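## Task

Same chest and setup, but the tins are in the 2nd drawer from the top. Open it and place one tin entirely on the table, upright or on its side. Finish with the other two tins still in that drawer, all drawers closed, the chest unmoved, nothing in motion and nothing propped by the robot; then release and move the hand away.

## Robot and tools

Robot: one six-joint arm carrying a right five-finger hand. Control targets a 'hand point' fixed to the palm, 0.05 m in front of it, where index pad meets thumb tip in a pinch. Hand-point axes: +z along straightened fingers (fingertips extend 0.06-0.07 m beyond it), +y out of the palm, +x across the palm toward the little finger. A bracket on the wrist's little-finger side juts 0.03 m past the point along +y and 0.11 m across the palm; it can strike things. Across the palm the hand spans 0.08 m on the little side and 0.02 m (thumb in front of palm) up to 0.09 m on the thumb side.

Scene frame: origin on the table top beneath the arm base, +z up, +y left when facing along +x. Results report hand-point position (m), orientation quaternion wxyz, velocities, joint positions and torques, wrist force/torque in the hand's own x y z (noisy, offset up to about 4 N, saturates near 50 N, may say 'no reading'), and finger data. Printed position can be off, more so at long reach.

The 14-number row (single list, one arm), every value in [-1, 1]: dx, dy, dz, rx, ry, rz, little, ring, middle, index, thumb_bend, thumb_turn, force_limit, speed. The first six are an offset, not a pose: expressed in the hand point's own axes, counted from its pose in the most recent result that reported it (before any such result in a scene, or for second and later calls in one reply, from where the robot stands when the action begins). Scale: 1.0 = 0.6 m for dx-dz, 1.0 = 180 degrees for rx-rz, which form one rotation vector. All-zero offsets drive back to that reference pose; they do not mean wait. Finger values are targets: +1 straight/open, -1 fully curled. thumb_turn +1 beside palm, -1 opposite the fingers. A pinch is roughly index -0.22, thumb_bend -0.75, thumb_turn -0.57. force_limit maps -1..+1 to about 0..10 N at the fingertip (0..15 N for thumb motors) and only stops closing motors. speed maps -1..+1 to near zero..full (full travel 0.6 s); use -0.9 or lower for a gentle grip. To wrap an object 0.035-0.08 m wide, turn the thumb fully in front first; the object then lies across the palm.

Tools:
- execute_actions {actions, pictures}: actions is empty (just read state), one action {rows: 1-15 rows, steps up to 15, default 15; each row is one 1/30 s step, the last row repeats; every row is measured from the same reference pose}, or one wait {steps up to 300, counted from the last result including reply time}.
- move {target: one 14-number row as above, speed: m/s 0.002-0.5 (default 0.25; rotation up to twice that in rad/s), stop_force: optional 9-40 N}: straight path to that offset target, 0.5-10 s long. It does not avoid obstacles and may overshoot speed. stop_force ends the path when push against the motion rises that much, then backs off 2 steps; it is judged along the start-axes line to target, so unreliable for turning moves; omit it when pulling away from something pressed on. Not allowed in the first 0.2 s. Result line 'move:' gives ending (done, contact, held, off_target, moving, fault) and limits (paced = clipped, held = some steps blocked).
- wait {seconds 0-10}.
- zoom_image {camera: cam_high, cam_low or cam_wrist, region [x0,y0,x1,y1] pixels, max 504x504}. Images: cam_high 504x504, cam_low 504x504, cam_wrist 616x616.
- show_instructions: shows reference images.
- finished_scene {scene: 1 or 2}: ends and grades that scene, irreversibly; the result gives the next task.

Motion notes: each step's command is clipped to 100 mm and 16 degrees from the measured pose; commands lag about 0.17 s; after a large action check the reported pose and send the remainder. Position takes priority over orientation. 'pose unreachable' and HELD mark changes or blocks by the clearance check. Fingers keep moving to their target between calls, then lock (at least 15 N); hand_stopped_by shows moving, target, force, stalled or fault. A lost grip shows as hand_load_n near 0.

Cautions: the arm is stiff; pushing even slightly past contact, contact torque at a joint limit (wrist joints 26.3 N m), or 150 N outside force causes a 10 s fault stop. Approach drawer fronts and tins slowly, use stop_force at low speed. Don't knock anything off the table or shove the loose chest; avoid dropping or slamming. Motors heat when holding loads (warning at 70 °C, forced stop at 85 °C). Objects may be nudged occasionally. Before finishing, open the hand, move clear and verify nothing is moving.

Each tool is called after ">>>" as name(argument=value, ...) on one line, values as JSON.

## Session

>>> execute_actions(actions=[])

Scene clock: 0.00 s of 6600.00 s.
end_effector_position=(+0.5029, +0.0067, +0.1829) hand_measured=(+1.000, +1.000, +1.000, +1.000, +1.000, +1.000) hand_load_n=(+0.0, +0.0, +0.0, +0.0, +0.0, +0.0) hand_stopped_by=(target, target, target, target, target, target) hand_force_limit=0.00 hand_speed=-0.80 end_effector_quat_wxyz=(+0.230, -0.167, +0.809, +0.514) end_effector_velocity=(-0.000, +0.000, -0.000) end_effector_angular_velocity=(+0.001, +0.001, +0.000)
Joint positions: [-0.756 -0.848  1.664  0.997  0.748 -3.058]
Joint velocities: [-0.     0.001  0.001 -0.    -0.    -0.   ]
Joint torques (N m, as the arm reports them, + toward a larger angle): no reading
Wrist force (N, on the end effector, along its own x y z axes, offset not removed): no reading
Wrist torque (N m, same axes, about the end effector's origin, offset not removed): no reading
Hand target: +0.503, +0.007, +0.183; +0.230, -0.167, +0.809, +0.514

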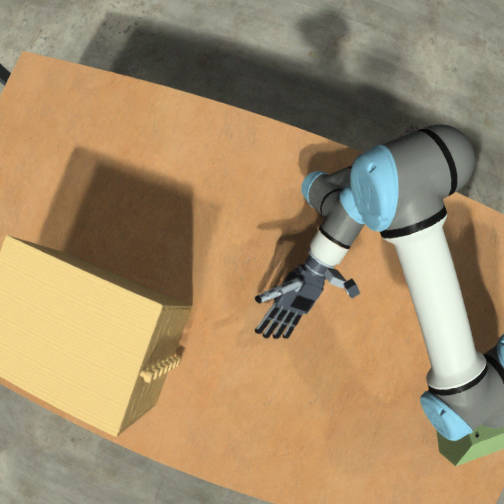

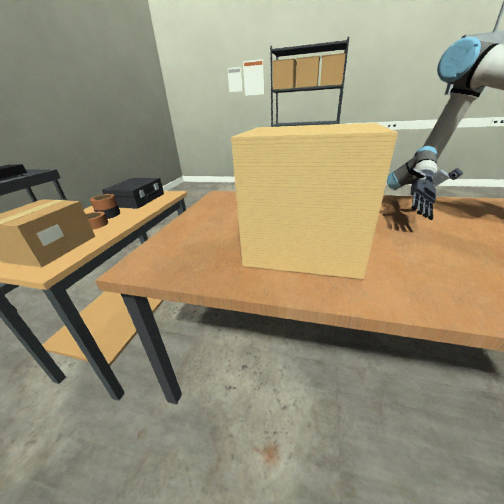

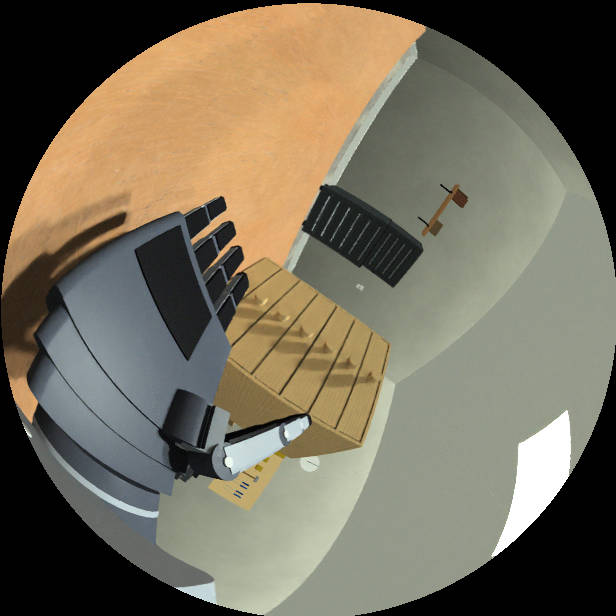

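>>> zoom_image(camera="cam_high", region=[0, 220, 240, 460])

>>> zoom_image(camera="cam_wrist", region=[200, 240, 420, 460])

>>> zoom_image(camera="cam_high", region=[110, 290, 210, 440])

Region (0, 220, 240, 460) of cam_high's 504x504 image, scaled by 2.100, with more detail than that image has.

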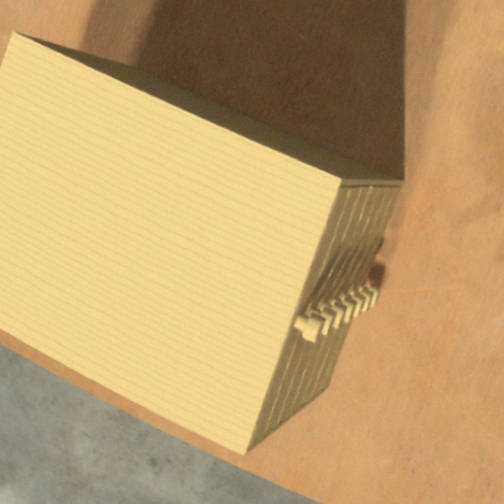

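Region (200, 240, 420, 460) of cam_wrist's 616x616 image, scaled by 2.291, with more detail than that image has.

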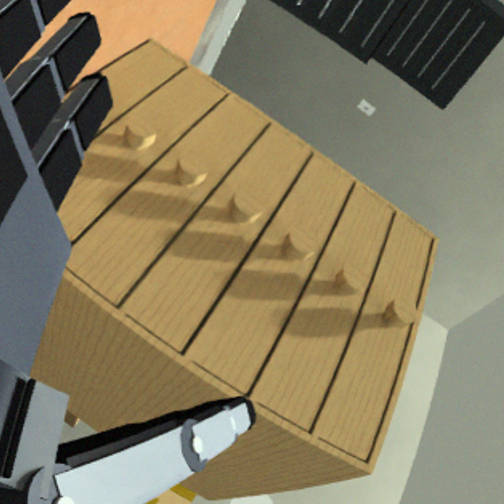

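Region (110, 290, 210, 440) of cam_high's 504x504 image, scaled by 3.360, with more detail than that image has.

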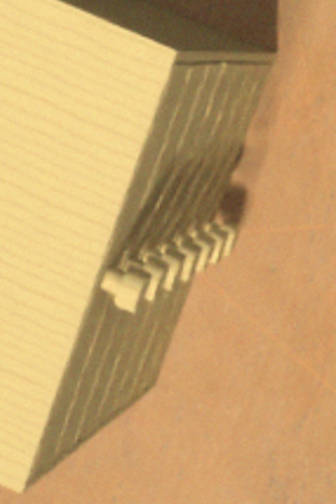

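>>> move(target=[-0.162,-0.065,0.055,0,0,0.5,-1,-1,-1,0.35,-0.5,-0.57,0.3,0.5], speed=0.4)

>>> move(target=[0.142,0.098,0.188,-0.057,-0.033,0.167,-1,-1,-1,0.35,-0.5,-0.57,0.3,0.5], speed=0.2)

>>> zoom_image(camera="cam_high", region=[120, 310, 240, 430])

>>> zoom_image(camera="cam_low", region=[340, 110, 500, 290])

Scene clock: 13.77 s of 6600.00 s.
end_effector_position=(+0.6107, +0.0238, +0.1942) hand_measured=(-1.000, -1.000, -1.000, +0.350, -0.500, -0.570) hand_load_n=(+0.0, +0.0, +0.0, +0.0, +0.0, +0.0) hand_stopped_by=(target, target, target, target, target, target) hand_force_limit=0.30 hand_speed=0.50 end_effector_quat_wxyz=(-0.201, +0.453, +0.691, +0.526) end_effector_velocity=(+0.000, +0.001, +0.000) end_effector_angular_velocity=(-0.002, +0.013, -0.006)
Joint positions: [-0.587 -0.954  1.661  0.921  0.722 -1.239]
Joint velocities: [ 0.005 -0.005  0.003 -0.009  0.003  0.025]
Joint torques (N m, as the arm reports them, + toward a larger angle): [ 27.96 -50.    10.81   0.42   1.26   1.82]
Wrist force (N, on the end effector, along its own x y z axes, offset not removed): [0.2 3.8 -0.7]
Wrist torque (N m, same axes, about the end effector's origin, offset not removed): [0.52 0.27 0.19]
Hand target: +0.611, +0.024, +0.194; -0.201, +0.454, +0.690, +0.526
Off the commanded pose: 0.000 m, 0 deg.
After step 90, 8.17 s passed at rest.
move: done

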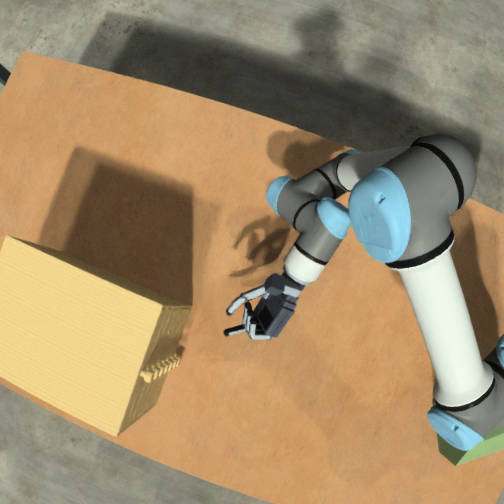

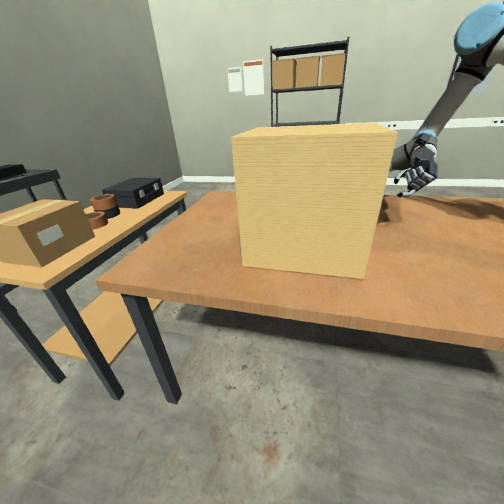

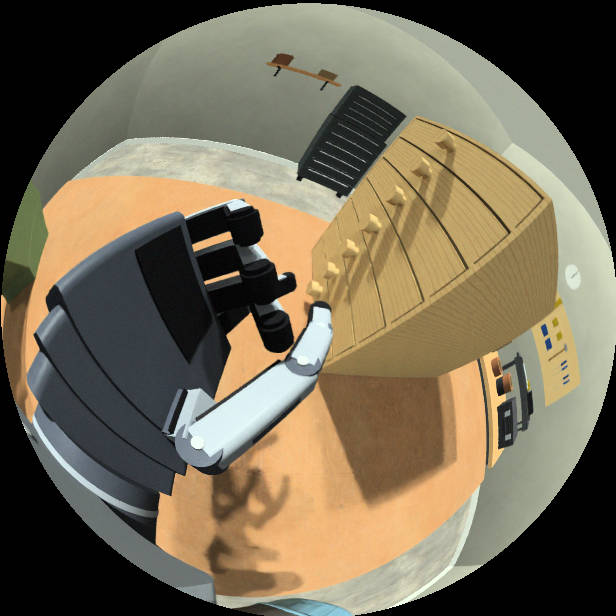

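Scene clock: 15.73 s of 6600.00 s.
end_effector_position=(+0.6392, +0.1634, +0.2494) hand_measured=(-1.000, -1.000, -1.000, +0.350, -0.500, -0.570) hand_load_n=(+0.0, +0.0, +0.0, +0.0, +0.0, +0.0) hand_stopped_by=(target, target, target, target, target, target) hand_force_limit=0.30 hand_speed=0.50 end_effector_quat_wxyz=(-0.254, +0.658, +0.510, +0.492) end_effector_velocity=(+0.000, +0.002, -0.000) end_effector_angular_velocity=(-0.002, +0.008, -0.012)
Joint positions: [-0.159 -1.136  1.783  0.258  0.849  0.087]
Joint velocities: [ 0.01  -0.003  0.003 -0.016  0.014  0.027]
Joint torques (N m, as the arm reports them, + toward a larger angle): [ 31.06 -44.53   6.08  -0.15   1.38   1.42]
Wrist force (N, on the end effector, along its own x y z axes, offset not removed): [0.1 0.3 -0.8]
Wrist torque (N m, same axes, about the end effector's origin, offset not removed): [0.06 0.41 0.39]
Hand target: +0.639, +0.164, +0.249; -0.254, +0.659, +0.510, +0.491
Off the commanded pose: 0.000 m, 0 deg.
move: done

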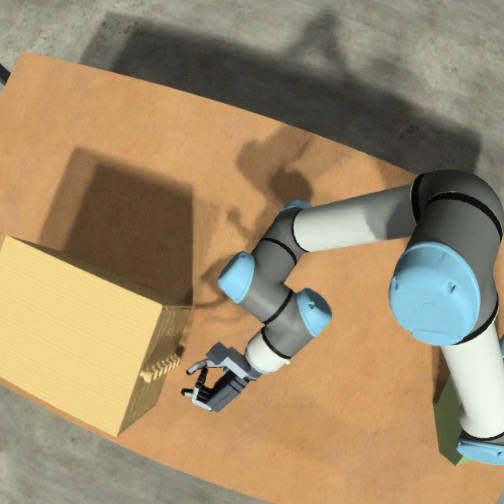

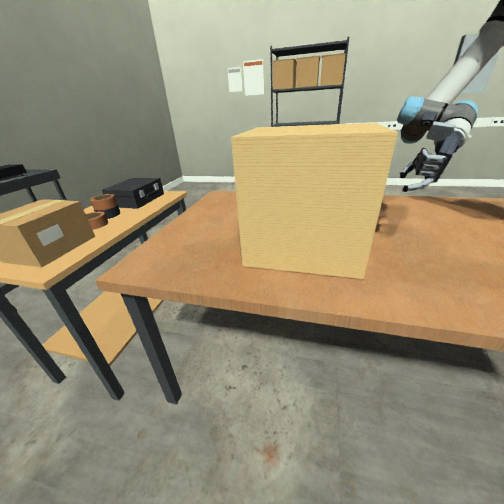

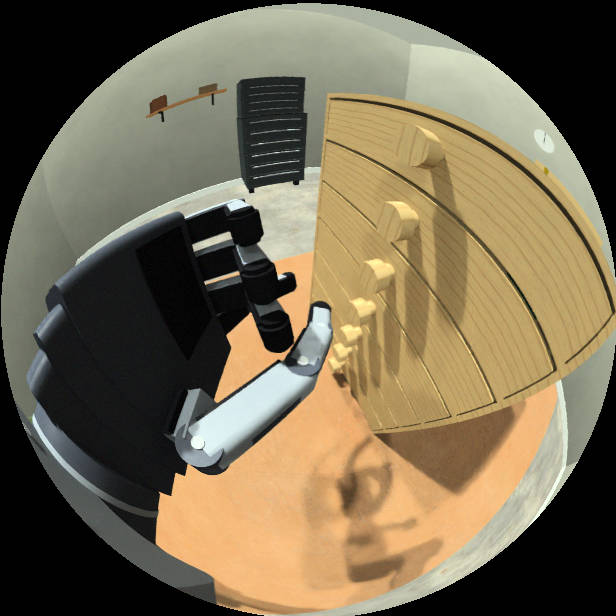

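Region (120, 310, 240, 430) of cam_high's 504x504 image, scaled by 4.200, with more detail than that image has.

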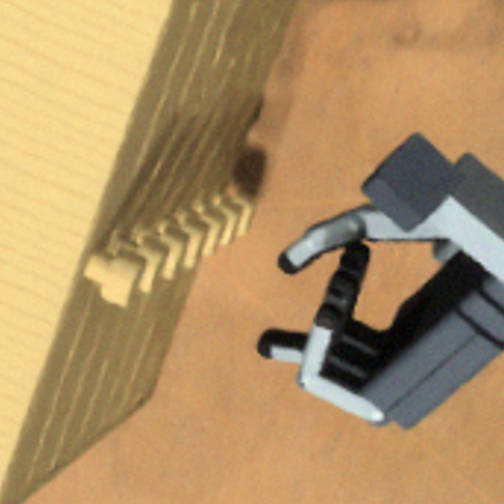

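Region (340, 110, 500, 290) of cam_low's 504x504 image, scaled by 2.800, with more detail than that image has.

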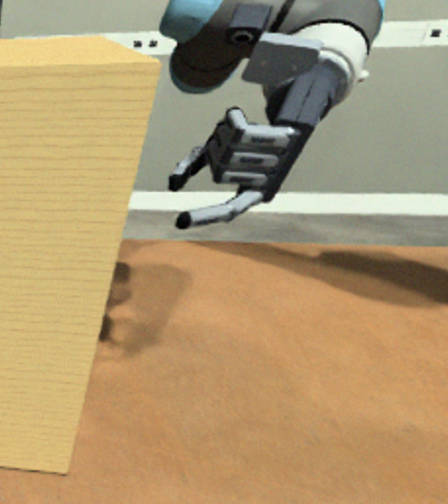

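>>> move(target=[0.065,0.063,0,0,0,0,-1,-1,-1,0.35,-0.5,-0.57,0.3,0.5], speed=0.1)

>>> zoom_image(camera="cam_high", region=[130, 320, 230, 420])

>>> zoom_image(camera="cam_wrist", region=[240, 160, 460, 380])

Scene clock: 20.80 s of 6600.00 s.
end_effector_position=(+0.6737, +0.1665, +0.2910) hand_measured=(-1.000, -1.000, -1.000, +0.350, -0.500, -0.570) hand_load_n=(+0.0, +0.0, +0.0, +0.0, +0.0, +0.0) hand_stopped_by=(target, target, target, target, target, target) hand_force_limit=0.30 hand_speed=0.50 end_effector_quat_wxyz=(-0.254, +0.658, +0.510, +0.492) end_effector_velocity=(+0.002, +0.001, +0.002) end_effector_angular_velocity=(+0.000, +0.000, +0.001)
Joint positions: [-0.098 -1.149  1.66   0.353  0.888  0.148]
Joint velocities: [ 0.003  0.001 -0.008  0.006  0.002  0.002]
Joint torques (N m, as the arm reports them, + toward a larger angle): [ 33.47 -25.21 -24.83   3.56   1.24   1.58]
Wrist force (N, on the end effector, along its own x y z axes, offset not removed): [-1.8 0.4 -0.7]
Wrist torque (N m, same axes, about the end effector's origin, offset not removed): [0.14 0.50 0.11]
Hand target: +0.674, +0.167, +0.291; -0.254, +0.658, +0.510, +0.492
Off the commanded pose: 0.000 m, 0 deg.
After step 90, 1.03 s passed at rest.
move: done

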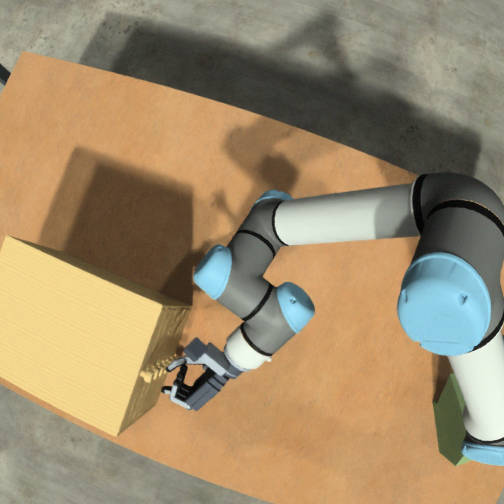

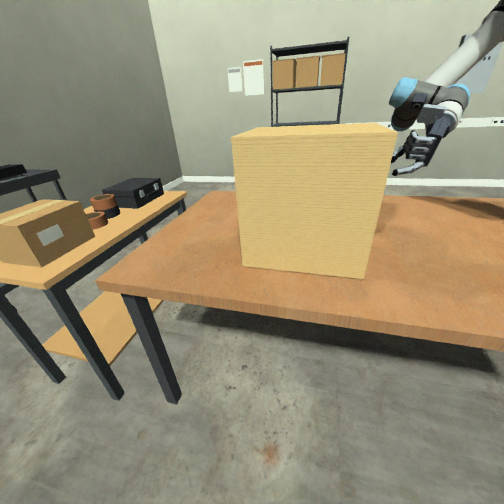

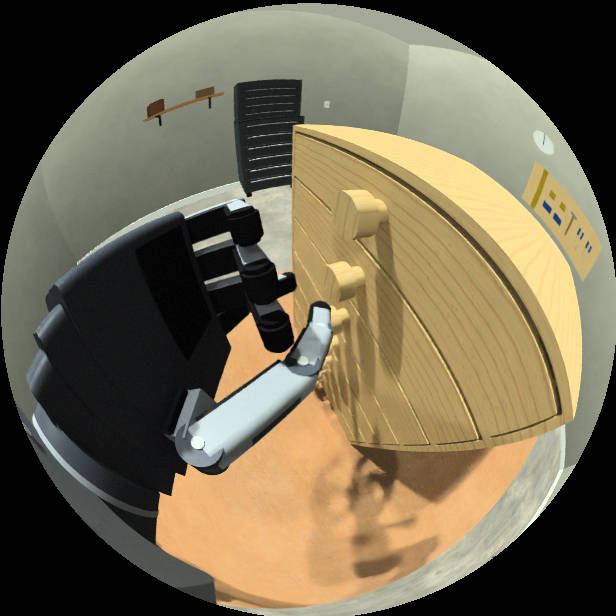

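Region (130, 320, 230, 420) of cam_high's 504x504 image, scaled by 5.040, with more detail than that image has.

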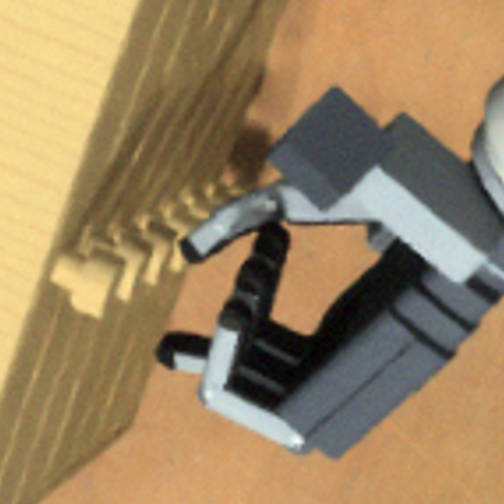

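Region (240, 160, 460, 380) of cam_wrist's 616x616 image, scaled by 2.291, with more detail than that image has.

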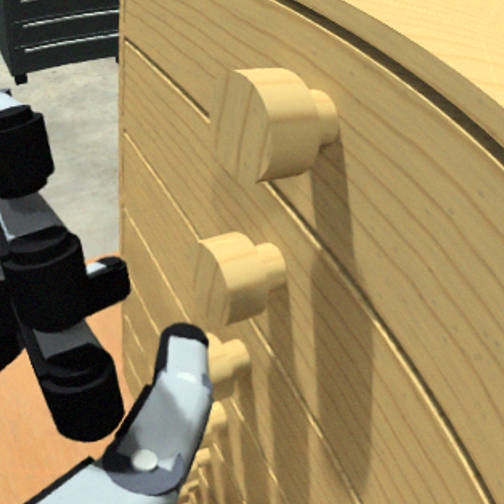

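>>> move(target=[-0.002,0.046,0.016,0,0,0,-1,-1,-1,0.35,-0.5,-0.57,0.3,0.5], speed=0.02, stop_force=9)

>>> zoom_image(camera="cam_high", region=[130, 320, 230, 420])

>>> zoom_image(camera="cam_wrist", region=[225, 180, 425, 380])

Scene clock: 25.00 s of 6600.00 s.
end_effector_position=(+0.7026, +0.1643, +0.2908) hand_measured=(-1.000, -1.000, -1.000, +0.350, -0.500, -0.570) hand_load_n=(+0.0, +0.0, +0.0, +0.0, +0.0, +0.0) hand_stopped_by=(target, target, target, target, target, target) hand_force_limit=0.30 hand_speed=0.50 end_effector_quat_wxyz=(-0.254, +0.658, +0.510, +0.492) end_effector_velocity=(+0.002, -0.000, -0.001) end_effector_angular_velocity=(-0.000, +0.001, +0.000)
Joint positions: [-0.094 -1.102  1.561  0.403  0.89   0.152]
Joint velocities: [-0.     0.004 -0.008  0.004  0.    -0.   ]
Joint torques (N m, as the arm reports them, + toward a larger angle): [ 33.99 -27.14 -26.31   3.72   1.25   1.63]
Wrist force (N, on the end effector, along its own x y z axes, offset not removed): [1.2 0.5 3.7]
Wrist torque (N m, same axes, about the end effector's origin, offset not removed): [-0.13 -0.09 0.32]
Hand target: +0.703, +0.164, +0.291; -0.254, +0.658, +0.510, +0.492
Off the commanded pose: 0.000 m, 0 deg.
move: done

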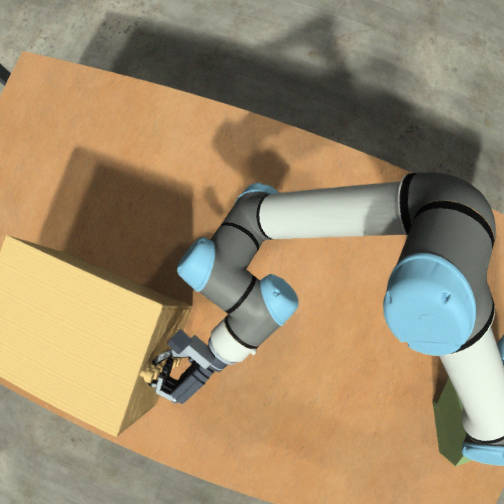

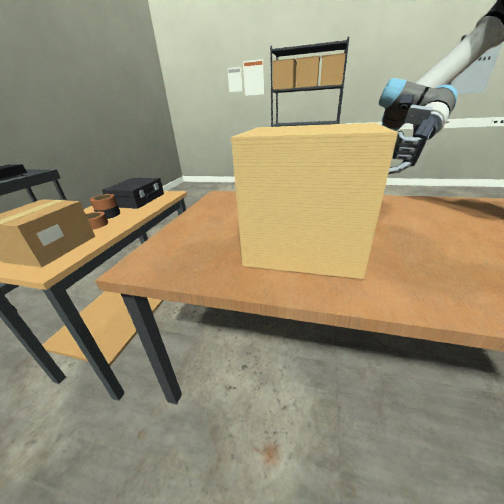

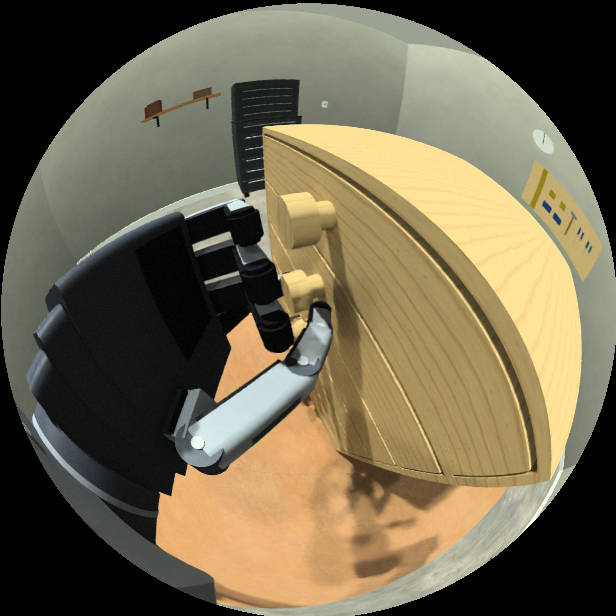

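Region (130, 320, 230, 420) of cam_high's 504x504 image, scaled by 5.040, with more detail than that image has.

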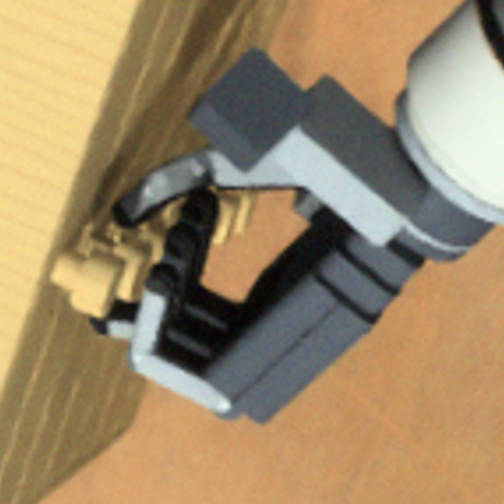

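Region (225, 180, 425, 380) of cam_wrist's 616x616 image, scaled by 2.520, with more detail than that image has.

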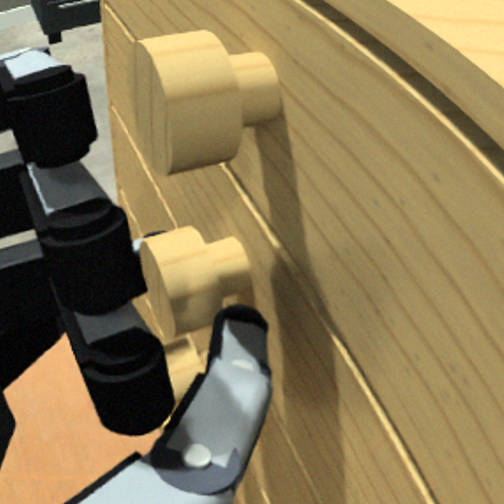

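>>> execute_actions(actions=[{"rows":[[0,0,0,0,0,0,-1,-1,-1,0.35,-1,-0.62,0.2,-0.5]],"steps":8}], pictures=false)

>>> execute_actions(actions=[{"rows":[[0,0,0,0,0,0,-1,-1,-1,-0.3,-1,-0.62,0.2,-0.6]],"steps":15}], pictures=false)

>>> wait(seconds=0.4)

>>> zoom_image(camera="cam_wrist", region=[225, 180, 425, 380])

Scene clock: 27.40 s of 6600.00 s.
end_effector_position=(+0.7026, +0.1644, +0.2906) hand_measured=(-1.000, -1.000, -1.000, +0.350, -0.586, -0.620) hand_load_n=(+0.0, +0.0, +0.0, +0.0, +0.0, +0.0) hand_stopped_by=(target, target, target, target, moving, moving) hand_force_limit=0.20 hand_speed=-0.50 end_effector_quat_wxyz=(-0.254, +0.658, +0.510, +0.492) end_effector_velocity=(-0.001, +0.000, +0.000) end_effector_angular_velocity=(-0.000, -0.001, +0.000)
Joint positions: [-0.094 -1.101  1.561  0.403  0.89   0.152]
Joint velocities: [ 0.    -0.001  0.003 -0.002  0.    -0.   ]
Joint torques (N m, as the arm reports them, + toward a larger angle): [ 31.14 -48.07   3.29  -0.49   0.6    1.28]
Wrist force (N, on the end effector, along its own x y z axes, offset not removed): [0.9 2.8 0.3]
Wrist torque (N m, same axes, about the end effector's origin, offset not removed): [0.37 0.00 0.28]
Hand target: +0.703, +0.164, +0.291; -0.254, +0.658, +0.510, +0.492
Off the commanded pose: 0.000 m, 0 deg.
Steps of this call (steps 1 to 64: nothing new was sent; steps 65 to 72: all 8 steps of this action). Readings (end_effector_position | what the end effector reports):
65: (+0.7029, +0.1643, +0.2908) | hand_measured=(-1.000, -1.000, -1.000, +0.350, -0.500, -0.570) hand_load_n=(+0.0, +0.0, +0.0, +0.0, +0.0, +0.0) hand_stopped_by=(target, target, target, target, moving, moving) hand_force_limit=0.20 hand_speed=-0.50
66: (+0.7029, +0.1643, +0.2908) | hand_measured=(-1.000, -1.000, -1.000, +0.350, -0.500, -0.570) hand_load_n=(+0.0, +0.0, +0.0, +0.0, +0.0, +0.0) hand_stopped_by=(target, target, target, target, moving, moving) hand_force_limit=0.20 hand_speed=-0.50
68: (+0.7028, +0.1643, +0.2908) | hand_measured=(-1.000, -1.000, -1.000, +0.350, -0.516, -0.592) hand_load_n=(+0.0, +0.0, +0.0, +0.0, +0.0, +0.0) hand_stopped_by=(target, target, target, target, moving, moving) hand_force_limit=0.20 hand_speed=-0.50
72: the state above

Scene clock: 27.90 s of 6600.00 s.
end_effector_position=(+0.7026, +0.1644, +0.2906) hand_measured=(-1.000, -1.000, -1.000, +0.132, -0.790, -0.620) hand_load_n=(+0.0, +0.0, +0.0, +7.0, +10.0, +1.5) hand_stopped_by=(target, target, target, force, force, target) hand_force_limit=0.20 hand_speed=-0.60 end_effector_quat_wxyz=(-0.254, +0.658, +0.510, +0.492) end_effector_velocity=(+0.000, +0.000, +0.000) end_effector_angular_velocity=(-0.000, -0.001, +0.000)
Joint positions: [-0.094 -1.101  1.561  0.403  0.89   0.152]
Joint velocities: [ 0.    -0.    -0.001  0.     0.    -0.   ]
Joint torques (N m, as the arm reports them, + toward a larger angle): [ 31.76 -41.81 -10.1    1.87   0.48   1.08]
Wrist force (N, on the end effector, along its own x y z axes, offset not removed): [-0.3 5.9 0.8]
Wrist torque (N m, same axes, about the end effector's origin, offset not removed): [0.63 0.02 0.37]
Hand target: +0.703, +0.164, +0.291; -0.254, +0.658, +0.510, +0.492
Off the commanded pose: 0.000 m, 0 deg.
Steps of this call (steps 1 to 15: all 15 steps of this action). Readings (end_effector_position | what the end effector reports):
1: (+0.7026, +0.1644, +0.2906) | hand_measured=(-1.000, -1.000, -1.000, +0.350, -0.604, -0.620) hand_load_n=(+0.0, +0.0, +0.0, +0.0, +0.0, +0.0) hand_stopped_by=(target, target, target, moving, moving, target) hand_force_limit=0.20 hand_speed=-0.60
2: (+0.7026, +0.1644, +0.2906) | hand_measured=(-1.000, -1.000, -1.000, +0.350, -0.618, -0.620) hand_load_n=(+0.0, +0.0, +0.0, +0.0, +0.5, +0.0) hand_stopped_by=(target, target, target, moving, moving, target) hand_force_limit=0.20 hand_speed=-0.60
4: (+0.7026, +0.1644, +0.2906) | hand_measured=(-1.000, -1.000, -1.000, +0.330, -0.646, -0.620) hand_load_n=(+0.0, +0.0, +0.0, +0.0, +0.5, +0.0) hand_stopped_by=(target, target, target, moving, moving, target) hand_force_limit=0.20 hand_speed=-0.60
8: (+0.7026, +0.1644, +0.2906) | hand_measured=(-1.000, -1.000, -1.000, +0.242, -0.702, -0.620) hand_load_n=(+0.0, +0.0, +0.0, +0.0, +0.5, +0.0) hand_stopped_by=(target, target, target, moving, moving, target) hand_force_limit=0.20 hand_speed=-0.60
15: the state above

Scene clock: 28.30 s of 6600.00 s.
end_effector_position=(+0.7026, +0.1644, +0.2906) hand_measured=(-1.000, -1.000, -1.000, +0.132, -0.784, -0.620) hand_load_n=(+0.0, +0.0, +0.0, +7.0, +9.0, +1.5) hand_stopped_by=(target, target, target, force, force, target) hand_force_limit=0.20 hand_speed=-0.60 end_effector_quat_wxyz=(-0.254, +0.658, +0.510, +0.492) end_effector_velocity=(-0.000, -0.000, +0.000) end_effector_angular_velocity=(-0.000, -0.000, +0.000)
Joint positions: [-0.094 -1.101  1.561  0.403  0.89   0.152]
Joint velocities: [-0.    -0.001  0.     0.     0.    -0.001]
Joint torques (N m, as the arm reports them, + toward a larger angle): [ 31.76 -38.02 -25.16   3.77   0.46   1.12]
Wrist force (N, on the end effector, along its own x y z axes, offset not removed): [0.4 2.5 -0.8]
Wrist torque (N m, same axes, about the end effector's origin, offset not removed): [0.46 -0.07 0.51]
Hand target: +0.703, +0.164, +0.291; -0.254, +0.658, +0.510, +0.492
Off the commanded pose: 0.000 m, 0 deg.
Steps of this call (steps 1 to 12: nothing new was sent). Readings (end_effector_position | what the end effector reports):
1: (+0.7026, +0.1644, +0.2906) | hand_measured=(-1.000, -1.000, -1.000, +0.132, -0.786, -0.620) hand_load_n=(+0.0, +0.0, +0.0, +7.0, +9.0, +1.5) hand_stopped_by=(target, target, target, force, force, target) hand_force_limit=0.20 hand_speed=-0.60
2: (+0.7026, +0.1644, +0.2906) | hand_measured=(-1.000, -1.000, -1.000, +0.132, -0.784, -0.620) hand_load_n=(+0.0, +0.0, +0.0, +7.0, +9.0, +1.5) hand_stopped_by=(target, target, target, force, force, target) hand_force_limit=0.20 hand_speed=-0.60
4: (+0.7026, +0.1644, +0.2906) | hand_measured=(-1.000, -1.000, -1.000, +0.132, -0.784, -0.620) hand_load_n=(+0.0, +0.0, +0.0, +7.0, +9.0, +1.5) hand_stopped_by=(target, target, target, force, force, target) hand_force_limit=0.20 hand_speed=-0.60
8: (+0.7026, +0.1644, +0.2906) | hand_measured=(-1.000, -1.000, -1.000, +0.132, -0.784, -0.620) hand_load_n=(+0.0, +0.0, +0.0, +7.0, +9.0, +1.5) hand_stopped_by=(target, target, target, force, force, target) hand_force_limit=0.20 hand_speed=-0.60
12: the state above

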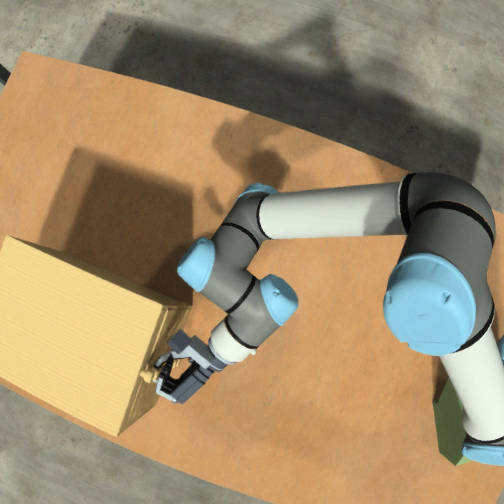

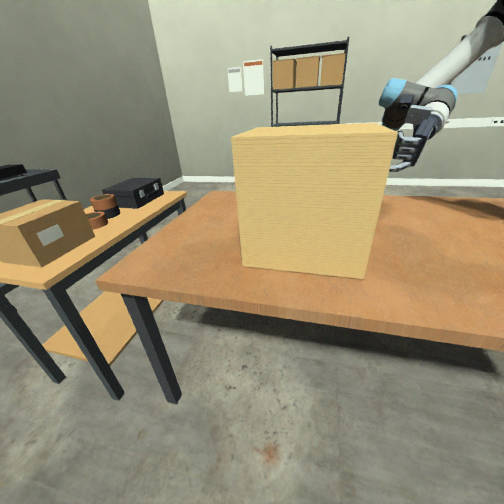

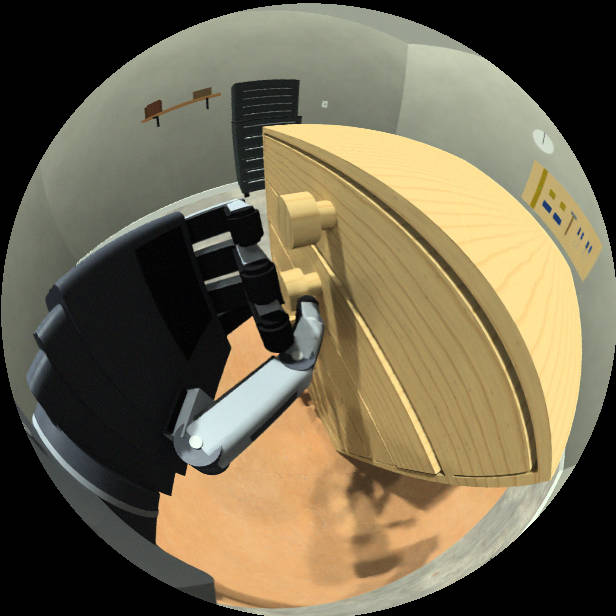

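Region (225, 180, 425, 380) of cam_wrist's 616x616 image, scaled by 2.520, with more detail than that image has.

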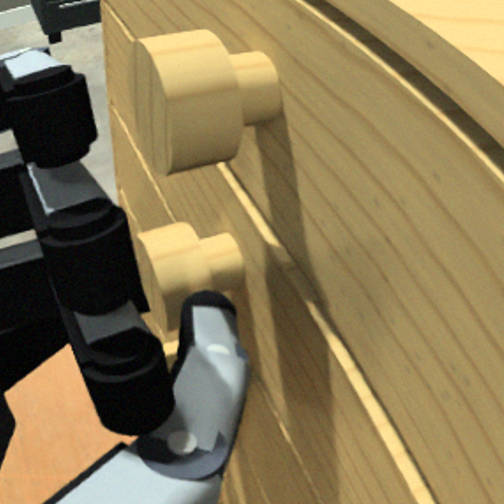

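>>> move(target=[0,-0.0768,-0.0326,0,0,0,-1,-1,-1,-0.4,-1,-0.62,0.6,-0.85], speed=0.025)

>>> zoom_image(camera="cam_high", region=[100, 280, 260, 440])

Scene clock: 33.87 s of 6600.00 s.
end_effector_position=(+0.6528, +0.1643, +0.2905) hand_measured=(-1.000, -1.000, -1.000, +0.126, -0.784, -0.620) hand_load_n=(+0.0, +0.0, +0.0, +9.0, +9.5, +1.0) hand_stopped_by=(target, target, target, force, force, target) hand_force_limit=0.60 hand_speed=-0.85 end_effector_quat_wxyz=(-0.254, +0.658, +0.510, +0.492) end_effector_velocity=(-0.002, +0.000, +0.000) end_effector_angular_velocity=(+0.000, -0.001, +0.000)
Joint positions: [-0.11  -1.184  1.731  0.326  0.88   0.136]
Joint velocities: [-0.    -0.004  0.008 -0.004 -0.    -0.001]
Joint torques (N m, as the arm reports them, + toward a larger angle): [  7.12 -44.54   4.98  -0.5   -4.38  -1.85]
Wrist force (N, on the end effector, along its own x y z axes, offset not removed): [0.2 0.9 2.7]
Wrist torque (N m, same axes, about the end effector's origin, offset not removed): [-0.05 -0.03 0.40]
Hand target: +0.653, +0.164, +0.291; -0.254, +0.658, +0.510, +0.492
Off the commanded pose: 0.000 m, 0 deg.
After step 90, 0.23 s passed at rest.
move: done

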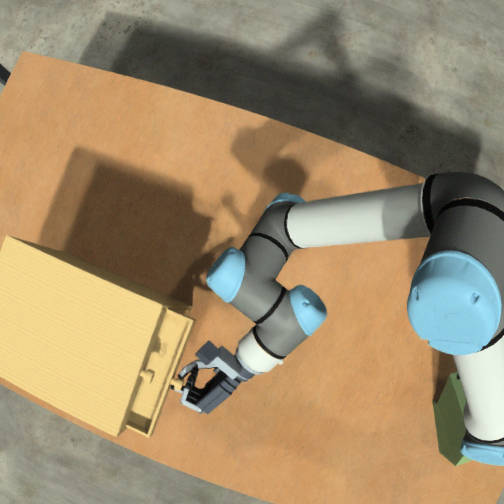

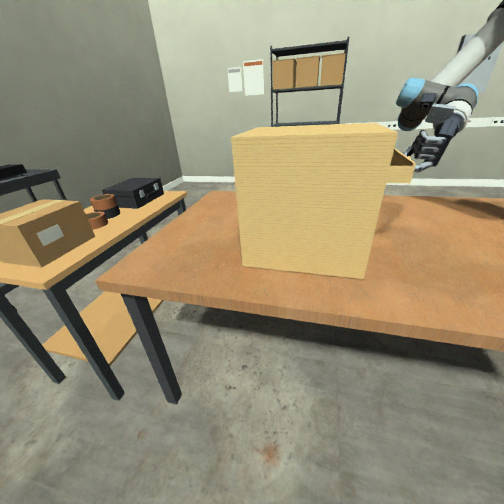

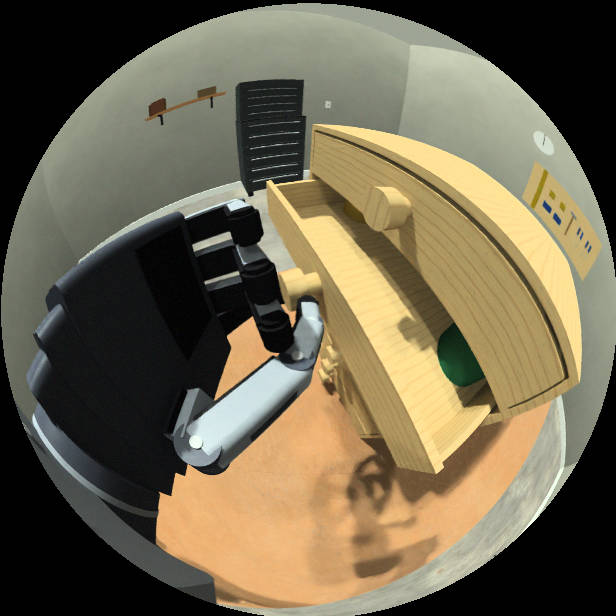

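Region (100, 280, 260, 440) of cam_high's 504x504 image, scaled by 3.150, with more detail than that image has.

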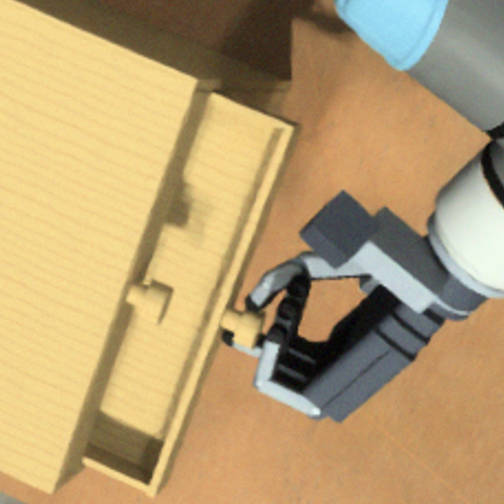

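>>> move(target=[0,-0.1535,-0.0652,0,0,0,-1,-1,-1,-0.4,-1,-0.62,0.6,-0.85], speed=0.05)

>>> zoom_image(camera="cam_high", region=[100, 280, 290, 470])

Scene clock: 37.73 s of 6600.00 s.
end_effector_position=(+0.5530, +0.1639, +0.2902) hand_measured=(-1.000, -1.000, -1.000, +0.126, -0.784, -0.620) hand_load_n=(+0.0, +0.0, +0.0, +9.0, +9.5, +1.0) hand_stopped_by=(target, target, target, force, force, target) hand_force_limit=0.60 hand_speed=-0.85 end_effector_quat_wxyz=(-0.254, +0.658, +0.510, +0.492) end_effector_velocity=(-0.004, +0.001, -0.000) end_effector_angular_velocity=(+0.001, +0.002, +0.002)
Joint positions: [-0.158 -1.334  2.043  0.195  0.85   0.088]
Joint velocities: [-0.001 -0.004  0.011 -0.003 -0.001 -0.002]
Joint torques (N m, as the arm reports them, + toward a larger angle): [  4.39 -40.88   7.83  -0.48  -4.16  -1.54]
Wrist force (N, on the end effector, along its own x y z axes, offset not removed): [-1.1 3.1 2.7]
Wrist torque (N m, same axes, about the end effector's origin, offset not removed): [0.42 0.17 0.53]
Hand target: +0.553, +0.164, +0.290; -0.254, +0.658, +0.510, +0.492
Off the commanded pose: 0.000 m, 0 deg.
move: done

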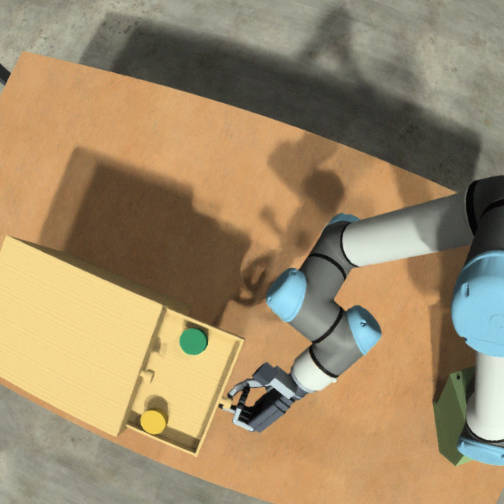

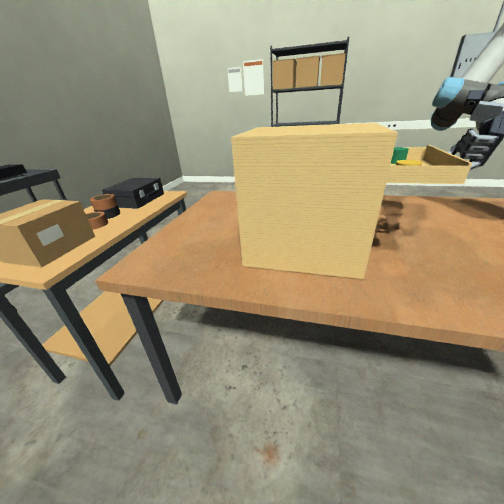

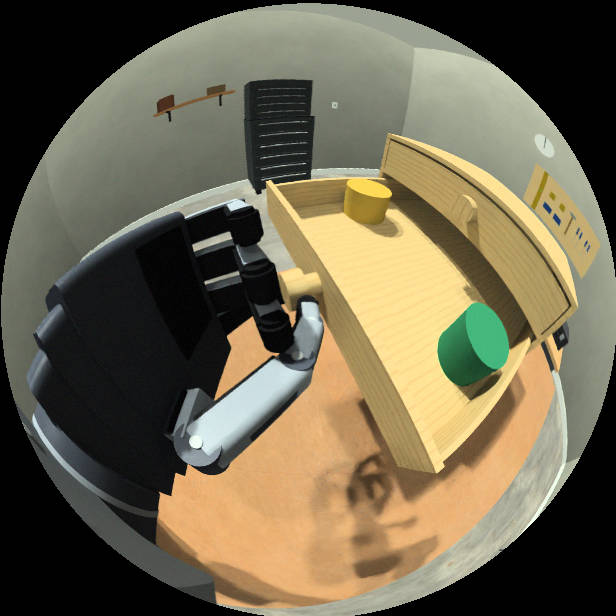

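Region (100, 280, 290, 470) of cam_high's 504x504 image, scaled by 2.653, with more detail than that image has.

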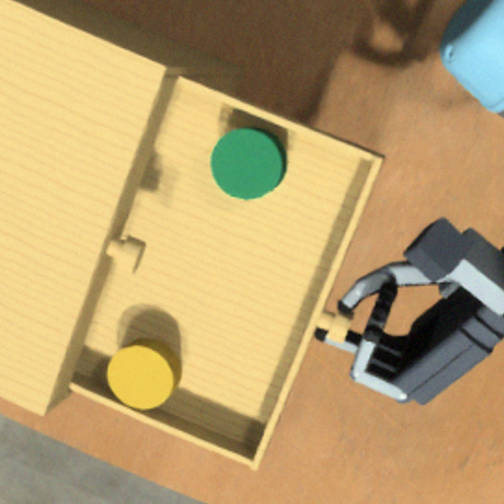

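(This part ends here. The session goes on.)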